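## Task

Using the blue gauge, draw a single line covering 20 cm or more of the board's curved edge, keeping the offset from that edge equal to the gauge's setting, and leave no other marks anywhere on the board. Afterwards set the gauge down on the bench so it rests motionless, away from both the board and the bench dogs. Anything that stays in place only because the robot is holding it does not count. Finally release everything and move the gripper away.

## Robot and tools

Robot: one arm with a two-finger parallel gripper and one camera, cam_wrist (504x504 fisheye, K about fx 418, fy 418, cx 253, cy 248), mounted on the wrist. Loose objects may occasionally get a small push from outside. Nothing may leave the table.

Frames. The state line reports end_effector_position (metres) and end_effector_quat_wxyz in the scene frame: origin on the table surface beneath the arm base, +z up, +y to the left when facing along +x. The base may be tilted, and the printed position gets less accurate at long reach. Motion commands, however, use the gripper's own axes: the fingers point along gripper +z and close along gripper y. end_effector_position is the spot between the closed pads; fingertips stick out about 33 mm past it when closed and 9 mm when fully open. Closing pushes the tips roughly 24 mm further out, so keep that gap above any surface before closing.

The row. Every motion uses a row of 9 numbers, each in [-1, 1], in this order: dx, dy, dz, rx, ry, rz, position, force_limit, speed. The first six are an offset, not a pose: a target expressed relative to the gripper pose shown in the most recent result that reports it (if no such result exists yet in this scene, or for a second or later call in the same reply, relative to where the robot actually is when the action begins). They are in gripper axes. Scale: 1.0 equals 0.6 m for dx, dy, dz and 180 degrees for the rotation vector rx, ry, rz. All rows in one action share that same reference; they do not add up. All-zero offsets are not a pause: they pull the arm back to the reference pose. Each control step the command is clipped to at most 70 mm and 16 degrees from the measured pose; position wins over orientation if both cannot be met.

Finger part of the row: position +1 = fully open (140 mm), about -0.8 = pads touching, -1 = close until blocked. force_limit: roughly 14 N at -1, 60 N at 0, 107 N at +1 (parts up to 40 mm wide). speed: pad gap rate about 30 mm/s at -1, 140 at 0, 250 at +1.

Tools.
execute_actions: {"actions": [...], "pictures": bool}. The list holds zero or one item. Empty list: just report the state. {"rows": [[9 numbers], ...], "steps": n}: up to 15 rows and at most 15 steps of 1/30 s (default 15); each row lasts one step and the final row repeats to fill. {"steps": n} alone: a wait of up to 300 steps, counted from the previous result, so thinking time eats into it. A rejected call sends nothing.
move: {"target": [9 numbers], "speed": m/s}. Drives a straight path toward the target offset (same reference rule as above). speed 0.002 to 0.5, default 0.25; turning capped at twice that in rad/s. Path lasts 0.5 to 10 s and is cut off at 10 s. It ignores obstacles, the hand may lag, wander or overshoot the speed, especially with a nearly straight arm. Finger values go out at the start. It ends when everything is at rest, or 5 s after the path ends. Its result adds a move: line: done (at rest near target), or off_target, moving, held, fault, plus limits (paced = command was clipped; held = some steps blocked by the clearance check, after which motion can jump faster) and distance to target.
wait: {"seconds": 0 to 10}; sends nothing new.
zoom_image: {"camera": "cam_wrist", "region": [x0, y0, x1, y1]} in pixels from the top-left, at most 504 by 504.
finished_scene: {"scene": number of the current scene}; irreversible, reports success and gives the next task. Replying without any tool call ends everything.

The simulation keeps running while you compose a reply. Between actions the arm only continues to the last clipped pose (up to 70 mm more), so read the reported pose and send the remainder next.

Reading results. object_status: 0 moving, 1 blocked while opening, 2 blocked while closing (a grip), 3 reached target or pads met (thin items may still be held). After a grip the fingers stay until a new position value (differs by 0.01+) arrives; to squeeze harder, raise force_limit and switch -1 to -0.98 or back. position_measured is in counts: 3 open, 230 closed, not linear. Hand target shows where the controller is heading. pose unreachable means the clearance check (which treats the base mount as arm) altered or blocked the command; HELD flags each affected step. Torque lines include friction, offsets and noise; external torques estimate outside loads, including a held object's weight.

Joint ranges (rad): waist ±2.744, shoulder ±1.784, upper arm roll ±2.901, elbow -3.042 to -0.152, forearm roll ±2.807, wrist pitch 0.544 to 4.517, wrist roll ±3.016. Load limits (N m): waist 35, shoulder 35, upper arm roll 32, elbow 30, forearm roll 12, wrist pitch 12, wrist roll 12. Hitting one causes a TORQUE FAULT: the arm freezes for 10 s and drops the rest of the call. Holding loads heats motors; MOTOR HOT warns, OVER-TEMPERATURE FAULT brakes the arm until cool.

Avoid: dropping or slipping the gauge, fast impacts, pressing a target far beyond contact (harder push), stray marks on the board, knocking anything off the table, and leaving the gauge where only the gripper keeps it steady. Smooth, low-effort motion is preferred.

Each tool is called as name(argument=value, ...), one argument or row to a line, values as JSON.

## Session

execute_actions(
  actions=[],
)

Scene clock: 0.00 s of 4800.00 s.
end_effector_position=(+0.6475, +0.3269, +0.1394) position_measured=3 object_status=3 end_effector_quat_wxyz=(+0.003, +0.752, -0.659, -0.030)
Joint positions: [ 0.459  0.744 -0.075 -1.353  0.11   2.06   0.265]
Joint velocities: [ 0.001  0.001 -0.    -0.    -0.001 -0.001 -0.   ]
Joint torques (N m, as the joint torque sensors report them, + toward a larger angle): no reading
External joint torques (N m, as the arm's controller estimates them; a push from outside toward a larger angle lowers the number): no reading
Hand target: +0.647, +0.327, +0.139; +0.003, +0.752, -0.659, -0.030

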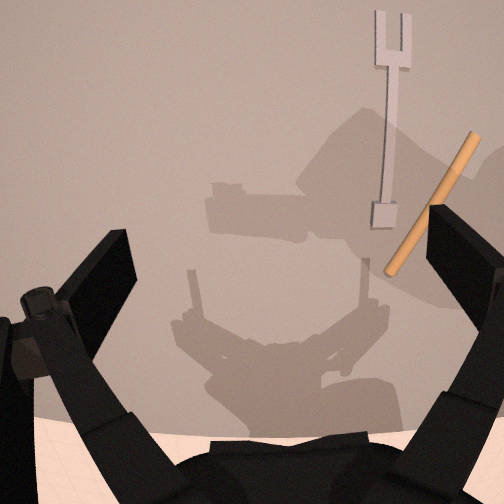

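move(
  target=[0.508,0.314,-0.6,0,0,-0.458,1,0,0],
)

Scene clock: 8.63 s of 4800.00 s.
end_effector_position=(+0.5268, -0.0175, +0.4945) position_measured=3 object_status=3 end_effector_quat_wxyz=(-0.018, +0.999, -0.008, -0.026)
Joint positions: [-0.003 -0.02  -0.087 -1.552  0.026  1.479 -1.596]
Joint velocities: [-0.001  0.001 -0.001  0.002  0.001 -0.002 -0.03 ]
Joint torques (N m, as the joint torque sensors report them, + toward a larger angle): [ -0.85 -28.13  -0.6   23.76   1.76   2.17  -0.24]
External joint torques (N m, as the arm's controller estimates them; a push from outside toward a larger angle lowers the number): [-0.96  2.12 -0.75  0.48  0.8  -0.23 -0.24]
Hand target: +0.527, -0.017, +0.494; -0.019, +0.999, -0.002, -0.027
Off the commanded pose: 0.010 m, 1 deg.
After step 90, 1.67 s passed at rest.
move: off_target

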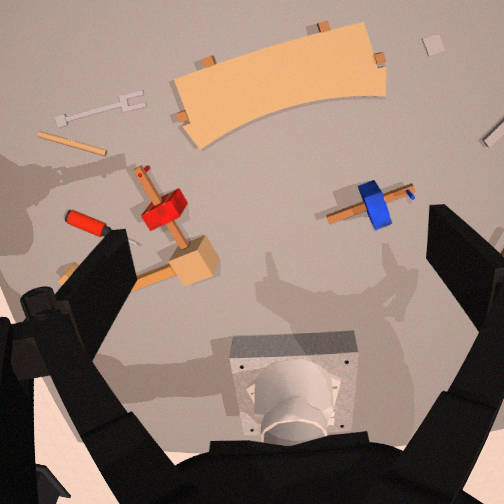

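zoom_image(
  camera="cam_wrist",
  region=[310, 150, 430, 250],
)

Region (310, 150, 430, 250) of cam_wrist's 504x504 image, scaled by 4.200, with more detail than that image has.

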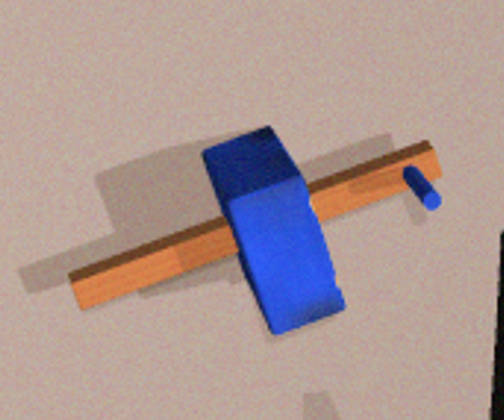

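move(
  target=[-0.237,0.26,0.614,0,0.0214,0.373,0.3,0,0],
)

Scene clock: 27.17 s of 4800.00 s.
end_effector_position=(+0.3607, -0.1573, +0.1316) position_measured=91 object_status=3 end_effector_quat_wxyz=(-0.003, +0.832, -0.554, -0.000)
Joint positions: [-0.401 -0.176 -0.058 -2.74  -0.021  2.566 -0.79 ]
Joint velocities: [-0.005  0.001  0.005 -0.001 -0.001  0.007  0.031]
Joint torques (N m, as the joint torque sensors report them, + toward a larger angle): [ -0.73 -19.11   1.53  16.99  -0.25   3.05   0.09]
External joint torques (N m, as the arm's controller estimates them; a push from outside toward a larger angle lowers the number): [-0.84  1.52  1.33 -1.96 -0.7   0.52  0.09]
Hand target: +0.360, -0.157, +0.130; -0.002, +0.830, -0.558, -0.000
Off the commanded pose: 0.004 m, 1 deg.
After step 90, 12.30 s passed at rest.
move: off_target

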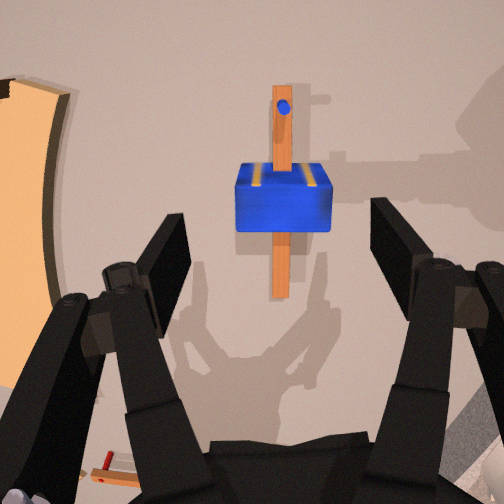

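move(
  target=[0,0.004,0.07,0,0,0,0.3,0,0],
  speed=0.06,
)

Scene clock: 33.37 s of 4800.00 s.
end_effector_position=(+0.3584, -0.1578, +0.0906) position_measured=91 object_status=3 end_effector_quat_wxyz=(-0.001, +0.832, -0.555, -0.000)
Joint positions: [-0.401 -0.055 -0.06  -2.757 -0.016  2.702 -0.795]
Joint velocities: [ 0.    -0.     0.    -0.002  0.001  0.01  -0.005]
Joint torques (N m, as the joint torque sensors report them, + toward a larger angle): [ -0.6  -21.02  -0.75  15.24   1.1    3.06  -0.34]
External joint torques (N m, as the arm's controller estimates them; a push from outside toward a larger angle lowers the number): [-0.73  1.7  -0.92 -1.53  0.75  0.55 -0.34]
Hand target: +0.358, -0.158, +0.090; -0.002, +0.832, -0.554, -0.000
Off the commanded pose: 0.001 m, 0 deg.
After step 90, 1.97 s passed at rest.
move: done

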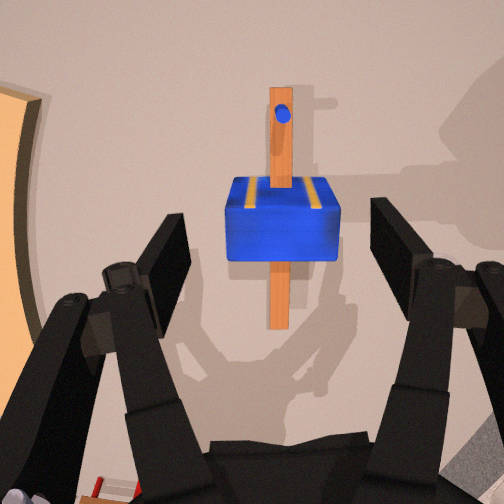

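move(
  target=[0,0.003,0.017,0,0,0,0.3,0,0],
  speed=0.03,
)

Scene clock: 42.17 s of 4800.00 s.
end_effector_position=(+0.3572, -0.1577, +0.0815) position_measured=91 object_status=3 end_effector_quat_wxyz=(-0.001, +0.832, -0.554, -0.001)
Joint positions: [-0.401 -0.027 -0.06  -2.759 -0.016  2.731 -0.796]
Joint velocities: [ 0.    -0.    -0.    -0.    -0.001  0.019  0.001]
Joint torques (N m, as the joint torque sensors report them, + toward a larger angle): [ -1.14 -21.68  -1.16  14.75   0.91   2.98  -0.26]
External joint torques (N m, as the arm's controller estimates them; a push from outside toward a larger angle lowers the number): [-1.31  1.7  -1.35 -1.68  0.58  0.45 -0.26]
Hand target: +0.357, -0.159, +0.080; -0.001, +0.832, -0.555, -0.000
Off the commanded pose: 0.001 m, 0 deg.
After step 90, 5.10 s passed at rest.
move: done

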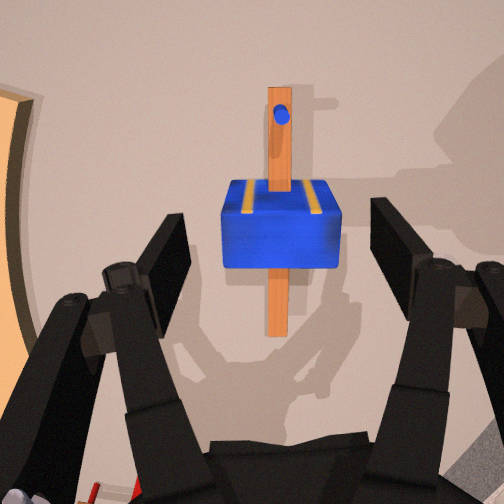

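move(
  target=[0,0,0,0,0,0,-1,0.5,-0.5],
  speed=0.03,
)

Scene clock: 46.60 s of 4800.00 s.
end_effector_position=(+0.3585, -0.1583, +0.0823) position_measured=148 object_status=2 end_effector_quat_wxyz=(-0.001, +0.832, -0.554, +0.001)
Joint positions: [-0.401 -0.029 -0.06  -2.759 -0.016  2.734 -0.796]
Joint velocities: [-0.     0.     0.     0.001  0.    -0.    -0.001]
Joint torques (N m, as the joint torque sensors report them, + toward a larger angle): [ -0.44 -21.83   0.08  15.9    0.38   2.26  -0.09]
External joint torques (N m, as the arm's controller estimates them; a push from outside toward a larger angle lowers the number): [-0.62  1.4  -0.12 -0.49  0.06 -0.28 -0.09]
Hand target: +0.357, -0.158, +0.081; -0.001, +0.832, -0.554, -0.001
Off the commanded pose: 0.002 m, 0 deg.
After step 90, 0.73 s passed at rest.
move: done

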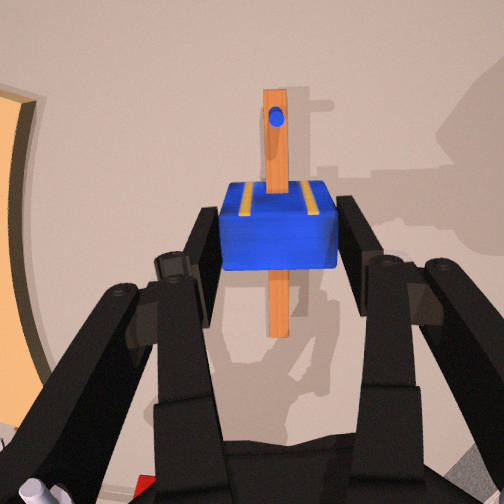

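move(
  target=[0,0,0,0,0,0,0.1,0,0],
  speed=0.03,
)

move(
  target=[-0.004,0,0.03,0,0,0,0.1,0,0],
  speed=0.03,
)

move(
  target=[0,0,0,0,0,0,-1,0.5,-0.5],
  speed=0.03,
)

Scene clock: 53.03 s of 4800.00 s.
end_effector_position=(+0.3585, -0.1583, +0.0823) position_measured=117 object_status=3 end_effector_quat_wxyz=(-0.001, +0.832, -0.554, +0.001)
Joint positions: [-0.401 -0.029 -0.06  -2.759 -0.016  2.734 -0.796]
Joint velocities: [-0.001  0.001  0.002  0.     0.     0.001  0.001]
Joint torques (N m, as the joint torque sensors report them, + toward a larger angle): [ -0.5  -22.61   0.03  16.05   0.35   2.67  -0.14]
External joint torques (N m, as the arm's controller estimates them; a push from outside toward a larger angle lowers the number): [-0.68  0.6  -0.16 -0.31  0.02  0.13 -0.13]
Hand target: +0.359, -0.158, +0.082; -0.001, +0.832, -0.554, +0.001
Off the commanded pose: 0.000 m, 0 deg.
After step 90, 2.73 s passed at rest.
move: done

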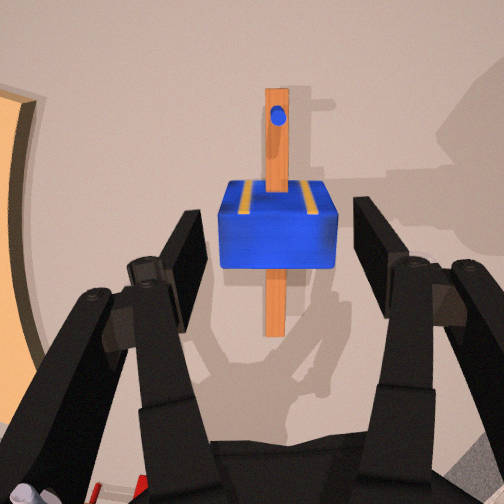

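Scene clock: 53.90 s of 4800.00 s.
end_effector_position=(+0.3567, -0.1573, +0.0652) position_measured=117 object_status=3 end_effector_quat_wxyz=(-0.000, +0.832, -0.554, -0.000)
Joint positions: [-0.4    0.026 -0.059 -2.761 -0.014  2.787 -0.796]
Joint velocities: [ 0.001  0.001 -0.    -0.001  0.001  0.025  0.   ]
Joint torques (N m, as the joint torque sensors report them, + toward a larger angle): [  0.5  -22.5    1.3   13.73   1.08   3.08  -0.06]
External joint torques (N m, as the arm's controller estimates them; a push from outside toward a larger angle lowers the number): [ 0.39  1.62  1.21 -1.62  0.79  0.56 -0.06]
Hand target: +0.357, -0.156, +0.064; -0.001, +0.832, -0.554, +0.001
Off the commanded pose: 0.002 m, 0 deg.
move: done

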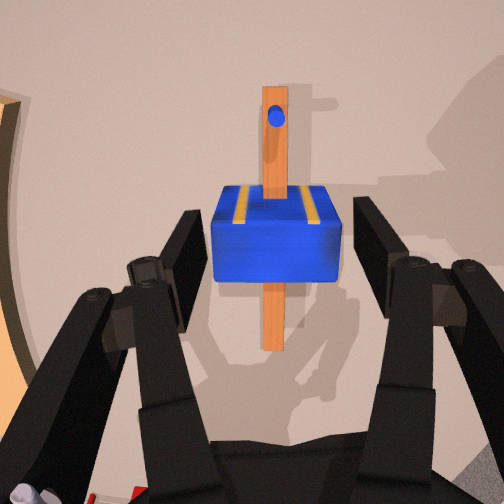

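Scene clock: 54.43 s of 4800.00 s.
end_effector_position=(+0.3573, -0.1575, +0.0658) position_measured=146 object_status=2 end_effector_quat_wxyz=(-0.000, +0.832, -0.554, +0.001)
Joint positions: [-0.4    0.025 -0.059 -2.76  -0.014  2.788 -0.796]
Joint velocities: [ 0.001 -0.002 -0.     0.001 -0.     0.001 -0.001]
Joint torques (N m, as the joint torque sensors report them, + toward a larger angle): [ -0.39 -22.83  -0.05  15.02   0.33   2.64  -0.11]
External joint torques (N m, as the arm's controller estimates them; a push from outside toward a larger angle lowers the number): [-0.56  1.3  -0.19 -0.42  0.05  0.1  -0.11]
Hand target: +0.357, -0.157, +0.065; -0.000, +0.832, -0.554, -0.000
Off the commanded pose: 0.001 m, 0 deg.
move: done

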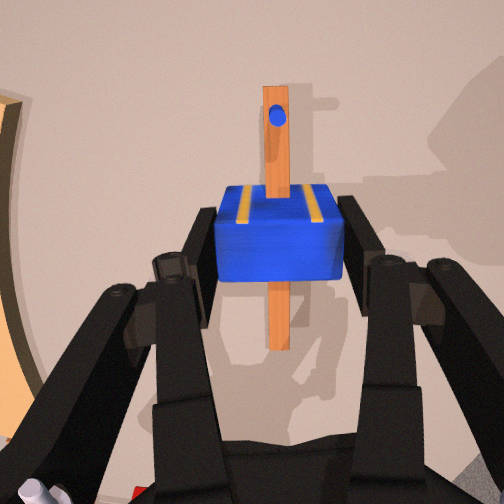

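move(
  target=[0.055,-0.228,-0.075,0,0,-0.407,-1,0.5,-0.5],
  speed=0.15,
)

Scene clock: 72.73 s of 4800.00 s.
end_effector_position=(+0.4959, -0.1340, +0.1088) position_measured=146 object_status=2 end_effector_quat_wxyz=(+0.000, +0.999, +0.045, +0.001)
Joint positions: [-0.479  0.188  0.168 -2.354 -0.066  2.541 -1.874]
Joint velocities: [ 0.001  0.001  0.001  0.001  0.001 -0.001 -0.031]
Joint torques (N m, as the joint torque sensors report them, + toward a larger angle): [ -1.08 -31.31   2.15  20.92   0.61   2.39  -0.22]
External joint torques (N m, as the arm's controller estimates them; a push from outside toward a larger angle lowers the number): [-1.38  1.37  0.78  1.69  0.1  -0.13 -0.22]
Hand target: +0.497, -0.134, +0.109; -0.000, +0.999, +0.052, +0.001
Off the commanded pose: 0.002 m, 1 deg.
After step 90, 10.30 s passed at rest.
move: done

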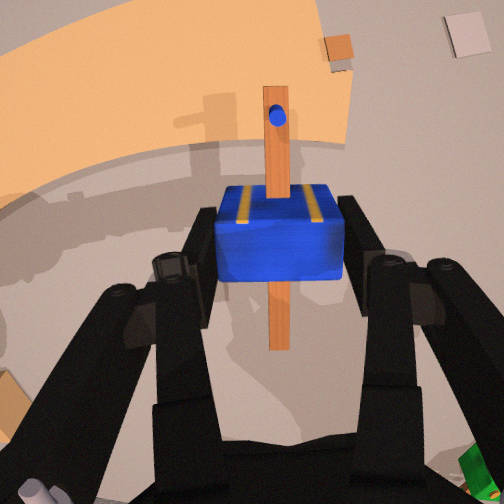

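move(
  target=[0.058,0.013,0.022,0,0,0.01,-1,0.5,-0.5],
  speed=0.05,
)

move(
  target=[0,0,0.025,0,0,0,-1,0.5,-0.5],
  speed=0.01,
)

Scene clock: 82.53 s of 4800.00 s.
end_effector_position=(+0.5304, -0.1377, +0.0946) position_measured=146 object_status=2 end_effector_quat_wxyz=(-0.000, +0.999, +0.035, +0.002)
Joint positions: [-0.45   0.299  0.148 -2.234 -0.085  2.531 -1.832]
Joint velocities: [ 0.012  0.001 -0.011  0.008  0.    -0.005  0.028]
Joint torques (N m, as the joint torque sensors report them, + toward a larger angle): [  1.13 -35.38   0.52  21.43  -0.15   2.38   0.12]
External joint torques (N m, as the arm's controller estimates them; a push from outside toward a larger angle lowers the number): [ 0.86  1.11 -1.37  2.07 -0.66 -0.14  0.12]
Hand target: +0.531, -0.138, +0.095; +0.001, +1.000, +0.030, +0.001
Off the commanded pose: 0.002 m, 1 deg.
After step 90, 5.73 s passed at rest.
move: done

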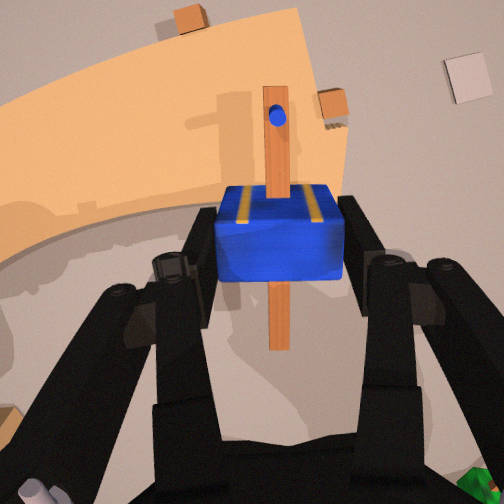

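Scene clock: 84.27 s of 4800.00 s.
end_effector_position=(+0.5317, -0.1377, +0.0840) position_measured=146 object_status=2 end_effector_quat_wxyz=(-0.000, +0.999, +0.036, +0.003)
Joint positions: [-0.448  0.323  0.146 -2.234 -0.092  2.558 -1.828]
Joint velocities: [-0.001  0.001 -0.001 -0.001 -0.001  0.005  0.004]
Joint torques (N m, as the joint torque sensors report them, + toward a larger angle): [  0.33 -31.78   0.67  17.94  -0.22   3.35   0.08]
External joint torques (N m, as the arm's controller estimates them; a push from outside toward a larger angle lowers the number): [ 0.25  5.05 -1.16 -1.07 -0.72  0.83  0.08]
Hand target: +0.530, -0.138, +0.080; -0.000, +0.999, +0.035, +0.002
Off the commanded pose: 0.005 m, 0 deg.
move: off_target

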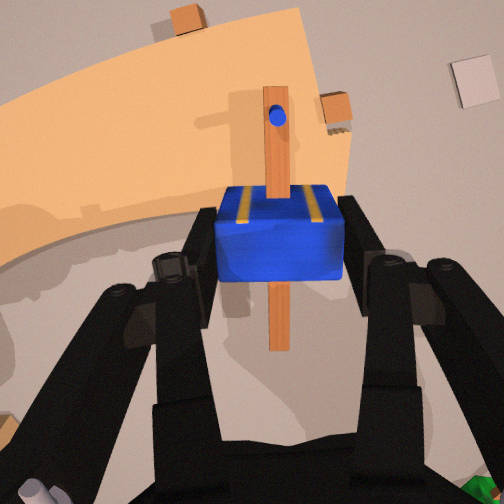

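move(
  target=[-0.037,0,-0.006,0,0,0,-1,0.5,-0.5],
  speed=0.03,
)

move(
  target=[0,0,0.013,0,0,0,-1,0.5,-0.5],
  speed=0.02,
)

move(
  target=[0.015,0,0,0,0,0,-1,0.5,-0.5],
  speed=0.01,
)

Scene clock: 90.13 s of 4800.00 s.
end_effector_position=(+0.5087, -0.1397, +0.0868) position_measured=146 object_status=2 end_effector_quat_wxyz=(-0.000, +0.999, +0.033, +0.001)
Joint positions: [-0.466  0.27   0.149 -2.306 -0.085  2.574 -1.841]
Joint velocities: [-0.003 -0.003  0.004 -0.003  0.001  0.006 -0.01 ]
Joint torques (N m, as the joint torque sensors report them, + toward a larger angle): [ -0.71 -35.57   3.09  16.84   1.26   3.22  -0.34]
External joint torques (N m, as the arm's controller estimates them; a push from outside toward a larger angle lowers the number): [-0.98 -0.52  1.38 -2.03  0.78  0.68 -0.34]
Hand target: +0.510, -0.139, +0.088; -0.000, +0.999, +0.035, +0.003
Off the commanded pose: 0.001 m, 0 deg.
After step 90, 1.83 s passed at rest.
move: done

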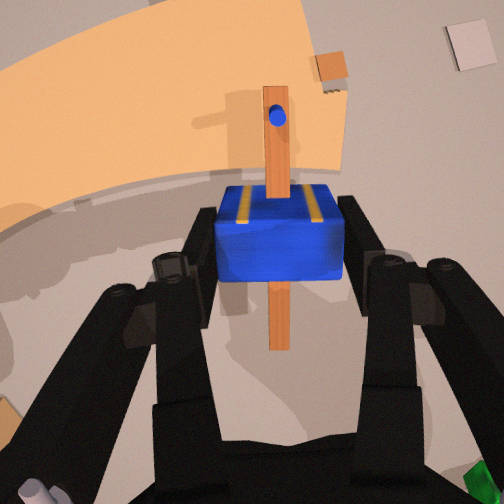

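Scene clock: 90.83 s of 4800.00 s.
end_effector_position=(+0.5075, -0.1390, +0.0792) position_measured=146 object_status=2 end_effector_quat_wxyz=(-0.002, +0.999, +0.034, -0.001)
Joint positions: [-0.466  0.287  0.148 -2.306 -0.088  2.586 -1.841]
Joint velocities: [ 0.    -0.    -0.001  0.001 -0.001  0.01   0.002]
Joint torques (N m, as the joint torque sensors report them, + toward a larger angle): [  0.53 -34.08   0.69  17.73  -0.31   3.15   0.13]
External joint torques (N m, as the arm's controller estimates them; a push from outside toward a larger angle lowers the number): [ 0.23  1.17 -1.15 -0.79 -0.77  0.65  0.13]
Hand target: +0.509, -0.140, +0.079; -0.000, +0.999, +0.033, +0.001
Off the commanded pose: 0.001 m, 0 deg.
move: done

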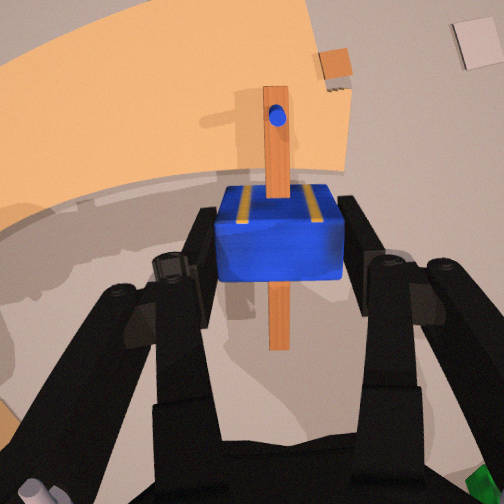

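Scene clock: 91.97 s of 4800.00 s.
end_effector_position=(+0.5160, -0.1377, +0.0788) position_measured=146 object_status=2 end_effector_quat_wxyz=(-0.002, +0.999, +0.035, -0.000)
Joint positions: [-0.46   0.305  0.148 -2.28  -0.088  2.578 -1.838]
Joint velocities: [ 0.001  0.002  0.     0.001  0.    -0.004  0.004]
Joint torques (N m, as the joint torque sensors report them, + toward a larger angle): [  0.38 -34.4    0.68  20.42  -0.24   2.26   0.07]
External joint torques (N m, as the arm's controller estimates them; a push from outside toward a larger angle lowers the number): [ 0.19  1.44 -1.15  1.9  -0.71 -0.23  0.07]
Hand target: +0.516, -0.138, +0.079; -0.001, +0.999, +0.034, -0.001
Off the commanded pose: 0.001 m, 0 deg.
move: done

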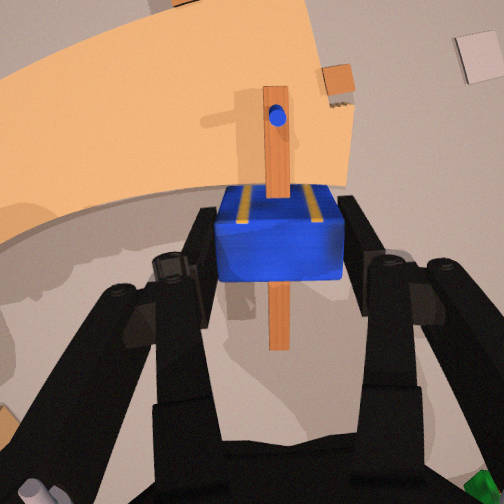

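move(
  target=[0.009,0,0,0,0,0,-1,0.5,-0.5],
  speed=0.01,
)

move(
  target=[0.004,0,0.013,0,0,0,-1,0.5,-0.5],
  speed=0.008,
)

Scene clock: 97.93 s of 4800.00 s.
end_effector_position=(+0.5170, -0.1375, +0.0766) position_measured=146 object_status=2 end_effector_quat_wxyz=(-0.004, +0.999, +0.034, -0.004)
Joint positions: [-0.459  0.316  0.148 -2.267 -0.088  2.568 -1.837]
Joint velocities: [ 0.     0.001  0.     0.003  0.003 -0.004  0.001]
Joint torques (N m, as the joint torque sensors report them, + toward a larger angle): [  0.98 -35.21   1.95  20.63  -0.01   3.07   0.03]
External joint torques (N m, as the arm's controller estimates them; a push from outside toward a larger angle lowers the number): [ 0.78  0.98  0.04  2.08 -0.49  0.6   0.03]
Hand target: +0.521, -0.137, +0.079; -0.002, +0.999, +0.035, -0.000
Off the commanded pose: 0.005 m, 0 deg.
After step 90, 2.20 s passed at rest.
move: off_target

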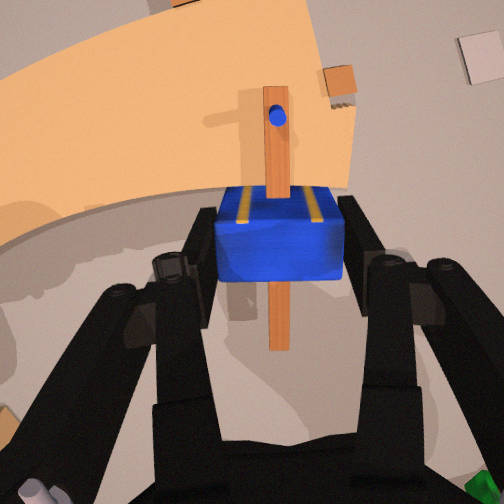

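Scene clock: 99.17 s of 4800.00 s.
end_effector_position=(+0.5168, -0.1366, +0.0708) position_measured=146 object_status=2 end_effector_quat_wxyz=(-0.005, +0.999, +0.035, -0.006)
Joint positions: [-0.457  0.33   0.147 -2.263 -0.091  2.574 -1.834]
Joint velocities: [-0.001  0.    -0.001 -0.001 -0.001  0.     0.002]
Joint torques (N m, as the joint torque sensors report them, + toward a larger angle): [  0.57 -31.33   0.86  20.6   -0.43   3.83   0.09]
External joint torques (N m, as the arm's controller estimates them; a push from outside toward a larger angle lowers the number): [ 0.36  5.08 -1.12  2.25 -0.89  1.37  0.09]
Hand target: +0.519, -0.137, +0.069; -0.004, +0.999, +0.034, -0.004
Off the commanded pose: 0.003 m, 0 deg.
move: done

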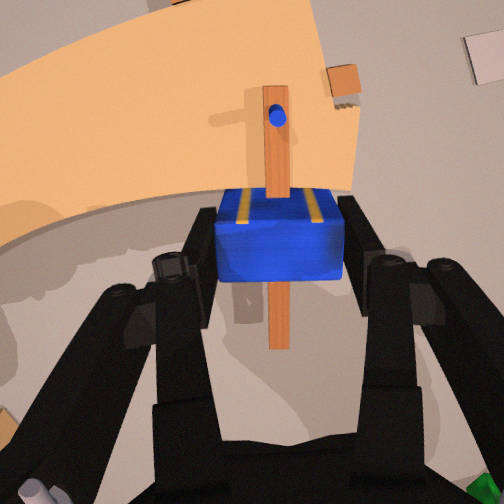

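move(
  target=[0.0065,-0.075,0.003,-0.003,0.004,-0.019,-1,0.5,-0.5],
  speed=0.02,
)

Scene clock: 109.43 s of 4800.00 s.
end_effector_position=(+0.5156, -0.0965, +0.0708) position_measured=146 object_status=2 end_effector_quat_wxyz=(-0.001, +0.998, +0.063, -0.002)
Joint positions: [-0.385  0.304  0.148 -2.31  -0.099  2.605 -1.807]
Joint velocities: [ 0.004  0.001 -0.    -0.002 -0.001 -0.001  0.006]
Joint torques (N m, as the joint torque sensors report them, + toward a larger angle): [  2.87 -33.2    4.09  16.24   0.32   3.95   0.17]
External joint torques (N m, as the arm's controller estimates them; a push from outside toward a larger angle lowers the number): [ 2.64  2.07  2.25 -1.84 -0.14  1.46  0.17]
Hand target: +0.517, -0.091, +0.070; -0.001, +0.998, +0.065, +0.001
Off the commanded pose: 0.006 m, 0 deg.
After step 90, 4.73 s passed at rest.
move: off_target

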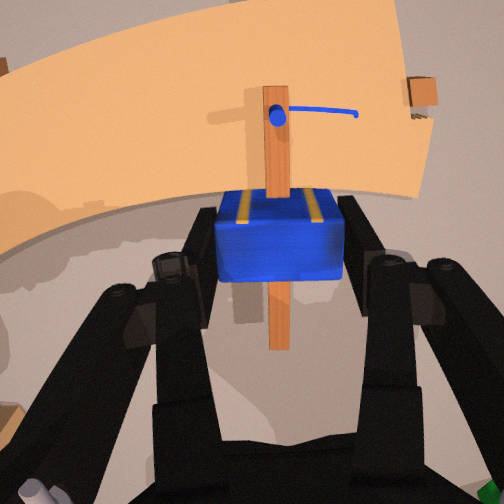

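move(
  target=[0.0055,-0.119,0.003,0,0.001,-0.039,-1,0.5,-0.5],
  speed=0.025,
)

Scene clock: 120.67 s of 4800.00 s.
end_effector_position=(+0.5071, -0.0342, +0.0711) position_measured=146 object_status=2 end_effector_quat_wxyz=(-0.000, +0.993, +0.119, -0.004)
Joint positions: [-0.292  0.273  0.171 -2.362 -0.107  2.62  -1.795]
Joint velocities: [ 0.003  0.    -0.002 -0.001 -0.001 -0.    -0.   ]
Joint torques (N m, as the joint torque sensors report them, + toward a larger angle): [  3.98 -30.44   6.87  16.34   0.67   4.53   0.24]
External joint torques (N m, as the arm's controller estimates them; a push from outside toward a larger angle lowers the number): [ 3.87  3.58  5.14 -1.57  0.23  2.03  0.24]
Hand target: +0.509, -0.025, +0.070; -0.002, +0.992, +0.123, +0.000
Off the commanded pose: 0.010 m, 1 deg.
After step 90, 5.10 s passed at rest.
move: off_target

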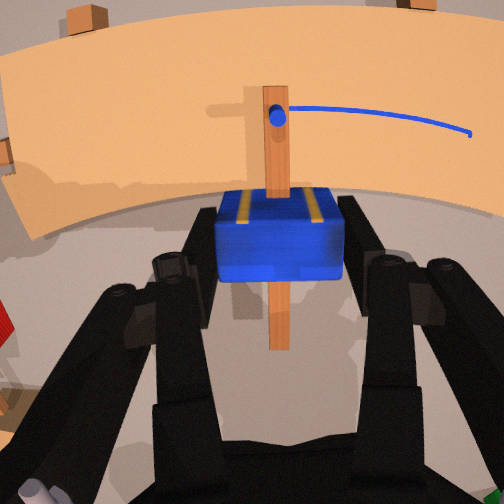

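move(
  target=[0.0014,-0.111,0.003,0,0.003,-0.052,-1,0.5,-0.5],
  speed=0.025,
)

Scene clock: 133.00 s of 4800.00 s.
end_effector_position=(+0.4915, +0.0250, +0.0711) position_measured=146 object_status=2 end_effector_quat_wxyz=(-0.002, +0.982, +0.190, -0.001)
Joint positions: [-0.248  0.241  0.239 -2.421 -0.127  2.648 -1.808]
Joint velocities: [-0.    -0.     0.003 -0.001 -0.003  0.     0.001]
Joint torques (N m, as the joint torque sensors report them, + toward a larger angle): [  2.38 -29.61   6.13  15.43  -0.16   3.97  -0.44]
External joint torques (N m, as the arm's controller estimates them; a push from outside toward a larger angle lowers the number): [ 2.18  2.38  4.04 -2.01 -0.58  1.47 -0.44]
Hand target: +0.492, +0.031, +0.070; -0.002, +0.980, +0.199, +0.001
Off the commanded pose: 0.006 m, 1 deg.
After step 90, 5.83 s passed at rest.
move: off_target

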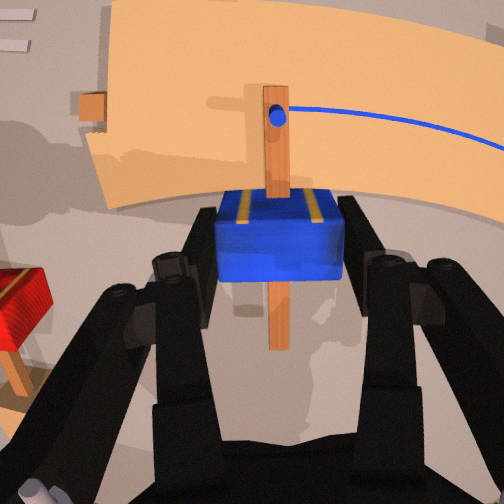

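move(
  target=[0.002,-0.113,0.003,0,0.001,-0.043,-1,0.5,-0.5],
  speed=0.025,
)

Scene clock: 140.80 s of 4800.00 s.
end_effector_position=(+0.4680, +0.0833, +0.0712) position_measured=146 object_status=2 end_effector_quat_wxyz=(-0.002, +0.968, +0.249, -0.001)
Joint positions: [-0.173  0.207  0.286 -2.478 -0.132  2.669 -1.802]
Joint velocities: [ 0.001  0.001  0.001  0.    -0.001  0.001  0.003]
Joint torques (N m, as the joint torque sensors report them, + toward a larger angle): [  1.96 -28.21   4.88  14.78  -0.2    3.77  -0.1 ]
External joint torques (N m, as the arm's controller estimates them; a push from outside toward a larger angle lowers the number): [ 1.76  1.94  2.85 -2.36 -0.6   1.25 -0.1 ]
Hand target: +0.467, +0.089, +0.070; -0.003, +0.967, +0.255, +0.001
Off the commanded pose: 0.005 m, 1 deg.
After step 90, 1.83 s passed at rest.
move: off_target

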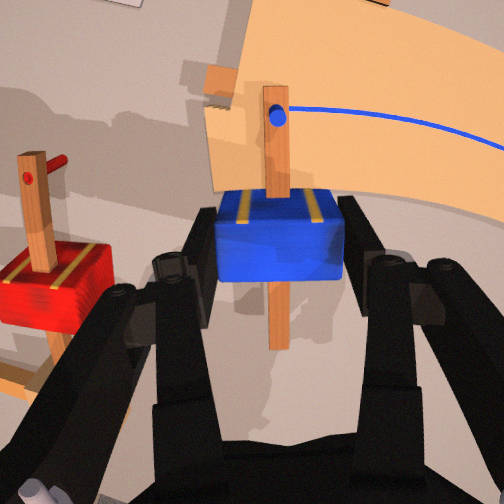

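move(
  target=[0,0,-0.045,0,0,0,-1,0.5,-0.5],
  speed=0.04,
)

move(
  target=[-0.258,0.124,0.02,0,0,0,-1,0.5,-0.5],
  speed=0.15,
)

move(
  target=[0,0,0.036,0,0,0,-1,0.5,-0.5],
  speed=0.02,
)

Scene clock: 147.53 s of 4800.00 s.
end_effector_position=(+0.4685, +0.0833, +0.0971) position_measured=146 object_status=2 end_effector_quat_wxyz=(-0.002, +0.969, +0.247, -0.000)
Joint positions: [-0.181  0.138  0.303 -2.479 -0.086  2.606 -1.829]
Joint velocities: [ 0.002  0.     0.001  0.     0.006 -0.014 -0.014]
Joint torques (N m, as the joint torque sensors report them, + toward a larger angle): [ -1.38 -29.63   2.25  18.55   1.27   2.34  -0.25]
External joint torques (N m, as the arm's controller estimates them; a push from outside toward a larger angle lowers the number): [-1.69 -0.64  0.68  0.27  0.82 -0.19 -0.25]
Hand target: +0.469, +0.083, +0.098; -0.002, +0.968, +0.249, -0.000
Off the commanded pose: 0.001 m, 0 deg.
After step 90, 2.70 s passed at rest.
move: done

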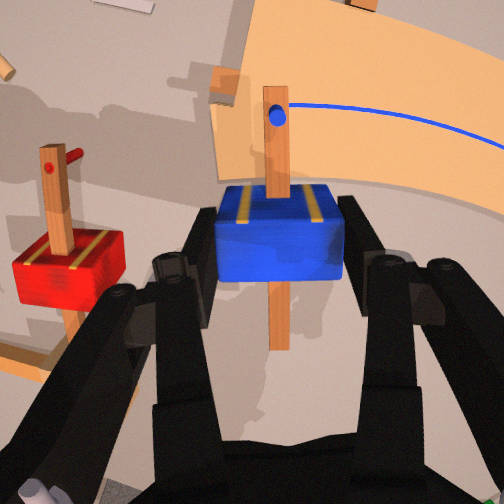

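Scene clock: 149.57 s of 4800.00 s.
end_effector_position=(+0.3686, -0.0573, +0.0860) position_measured=146 object_status=2 end_effector_quat_wxyz=(-0.001, +0.971, +0.241, -0.002)
Joint positions: [-0.323 -0.081  0.131 -2.809  0.01   2.723 -2.212]
Joint velocities: [ 0.001 -0.001 -0.001  0.     0.006  0.    -0.038]
Joint torques (N m, as the joint torque sensors report them, + toward a larger angle): [  0.58 -21.82  -1.06  14.64   1.18   3.12  -0.26]
External joint torques (N m, as the arm's controller estimates them; a push from outside toward a larger angle lowers the number): [ 0.38 -0.77 -0.95 -1.75  0.82  0.63 -0.26]
Hand target: +0.369, -0.057, +0.087; -0.001, +0.969, +0.247, -0.000
Off the commanded pose: 0.002 m, 1 deg.
move: done

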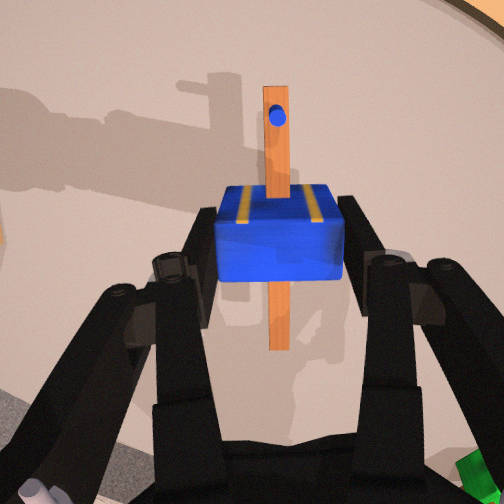

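Scene clock: 150.87 s of 4800.00 s.
end_effector_position=(+0.3676, -0.0563, +0.0661) position_measured=146 object_status=2 end_effector_quat_wxyz=(-0.001, +0.970, +0.244, -0.003)
Joint positions: [-0.327 -0.012  0.131 -2.809 -0.015  2.79  -2.199]
Joint velocities: [-0.002  0.006  0.     0.001 -0.009  0.023  0.011]
Joint torques (N m, as the joint torque sensors report them, + toward a larger angle): [ -1.37 -18.45  -0.94  15.25  -0.43   3.42  -0.02]
External joint torques (N m, as the arm's controller estimates them; a push from outside toward a larger angle lowers the number): [-1.53  3.97 -1.02 -0.03 -0.76  1.08 -0.03]
Hand target: +0.368, -0.057, +0.064; -0.001, +0.971, +0.241, -0.002
Off the commanded pose: 0.002 m, 0 deg.
move: done

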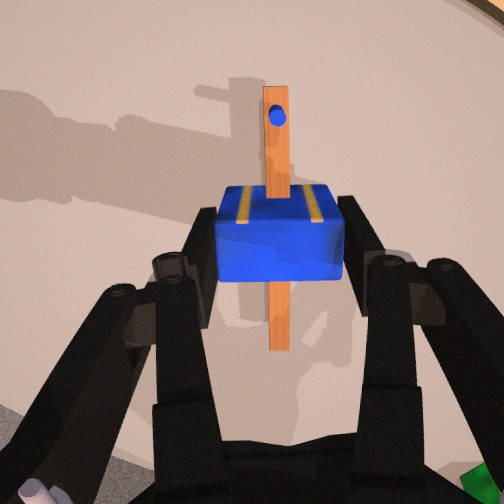

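move(
  target=[0,0,0,0,0,0,0.5,0,0],
  speed=0.02,
)

move(
  target=[0,0,-0.3,0,0,0,0.5,0,0],
  speed=0.15,
)

Scene clock: 156.77 s of 4800.00 s.
end_effector_position=(+0.3683, -0.0564, +0.0661) position_measured=66 object_status=3 end_effector_quat_wxyz=(-0.001, +0.970, +0.242, -0.002)
Joint positions: [-0.327 -0.011  0.131 -2.809 -0.016  2.793 -2.196]
Joint velocities: [-0.    -0.    -0.     0.     0.001  0.001  0.   ]
Joint torques (N m, as the joint torque sensors report them, + toward a larger angle): [ -0.36 -21.88  -0.09  14.47   0.57   2.19  -0.26]
External joint torques (N m, as the arm's controller estimates them; a push from outside toward a larger angle lowers the number): [-0.52  0.41 -0.22 -0.74  0.26 -0.31 -0.26]
Hand target: +0.368, -0.056, +0.066; -0.001, +0.970, +0.244, -0.003
Off the commanded pose: 0.001 m, 0 deg.
After step 90, 2.20 s passed at rest.
move: done

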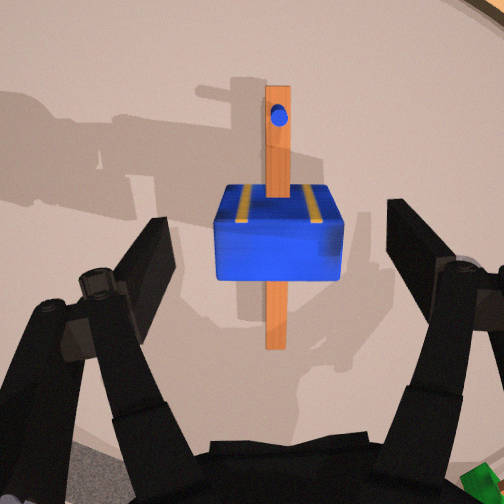

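Scene clock: 158.67 s of 4800.00 s.
end_effector_position=(+0.3717, -0.0573, +0.2449) position_measured=66 object_status=3 end_effector_quat_wxyz=(-0.001, +0.971, +0.241, -0.002)
Joint positions: [-0.291 -0.475  0.098 -2.666  0.047  2.188 -2.242]
Joint velocities: [ 0.001 -0.001 -0.     0.001  0.001 -0.01  -0.001]
Joint torques (N m, as the joint torque sensors report them, + toward a larger angle): [  0.04 -14.6   -2.93  23.93   1.18   2.2   -0.33]
External joint torques (N m, as the arm's controller estimates them; a push from outside toward a larger angle lowers the number): [-0.04 -0.42 -1.52  0.75  0.44 -0.3  -0.33]
Hand target: +0.372, -0.057, +0.246; -0.002, +0.970, +0.242, -0.002
Off the commanded pose: 0.003 m, 0 deg.
move: done

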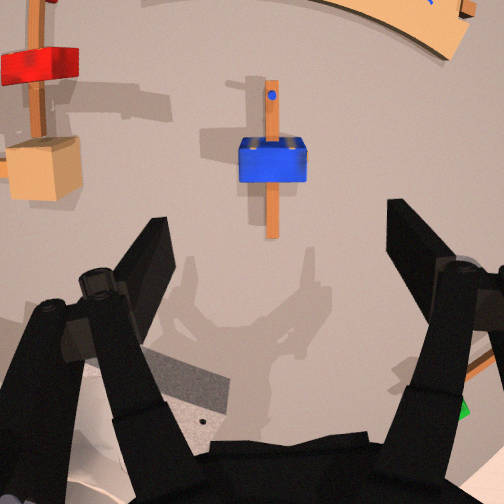

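finished_scene(
  scene=2,
)

The scene is finished: the task was done.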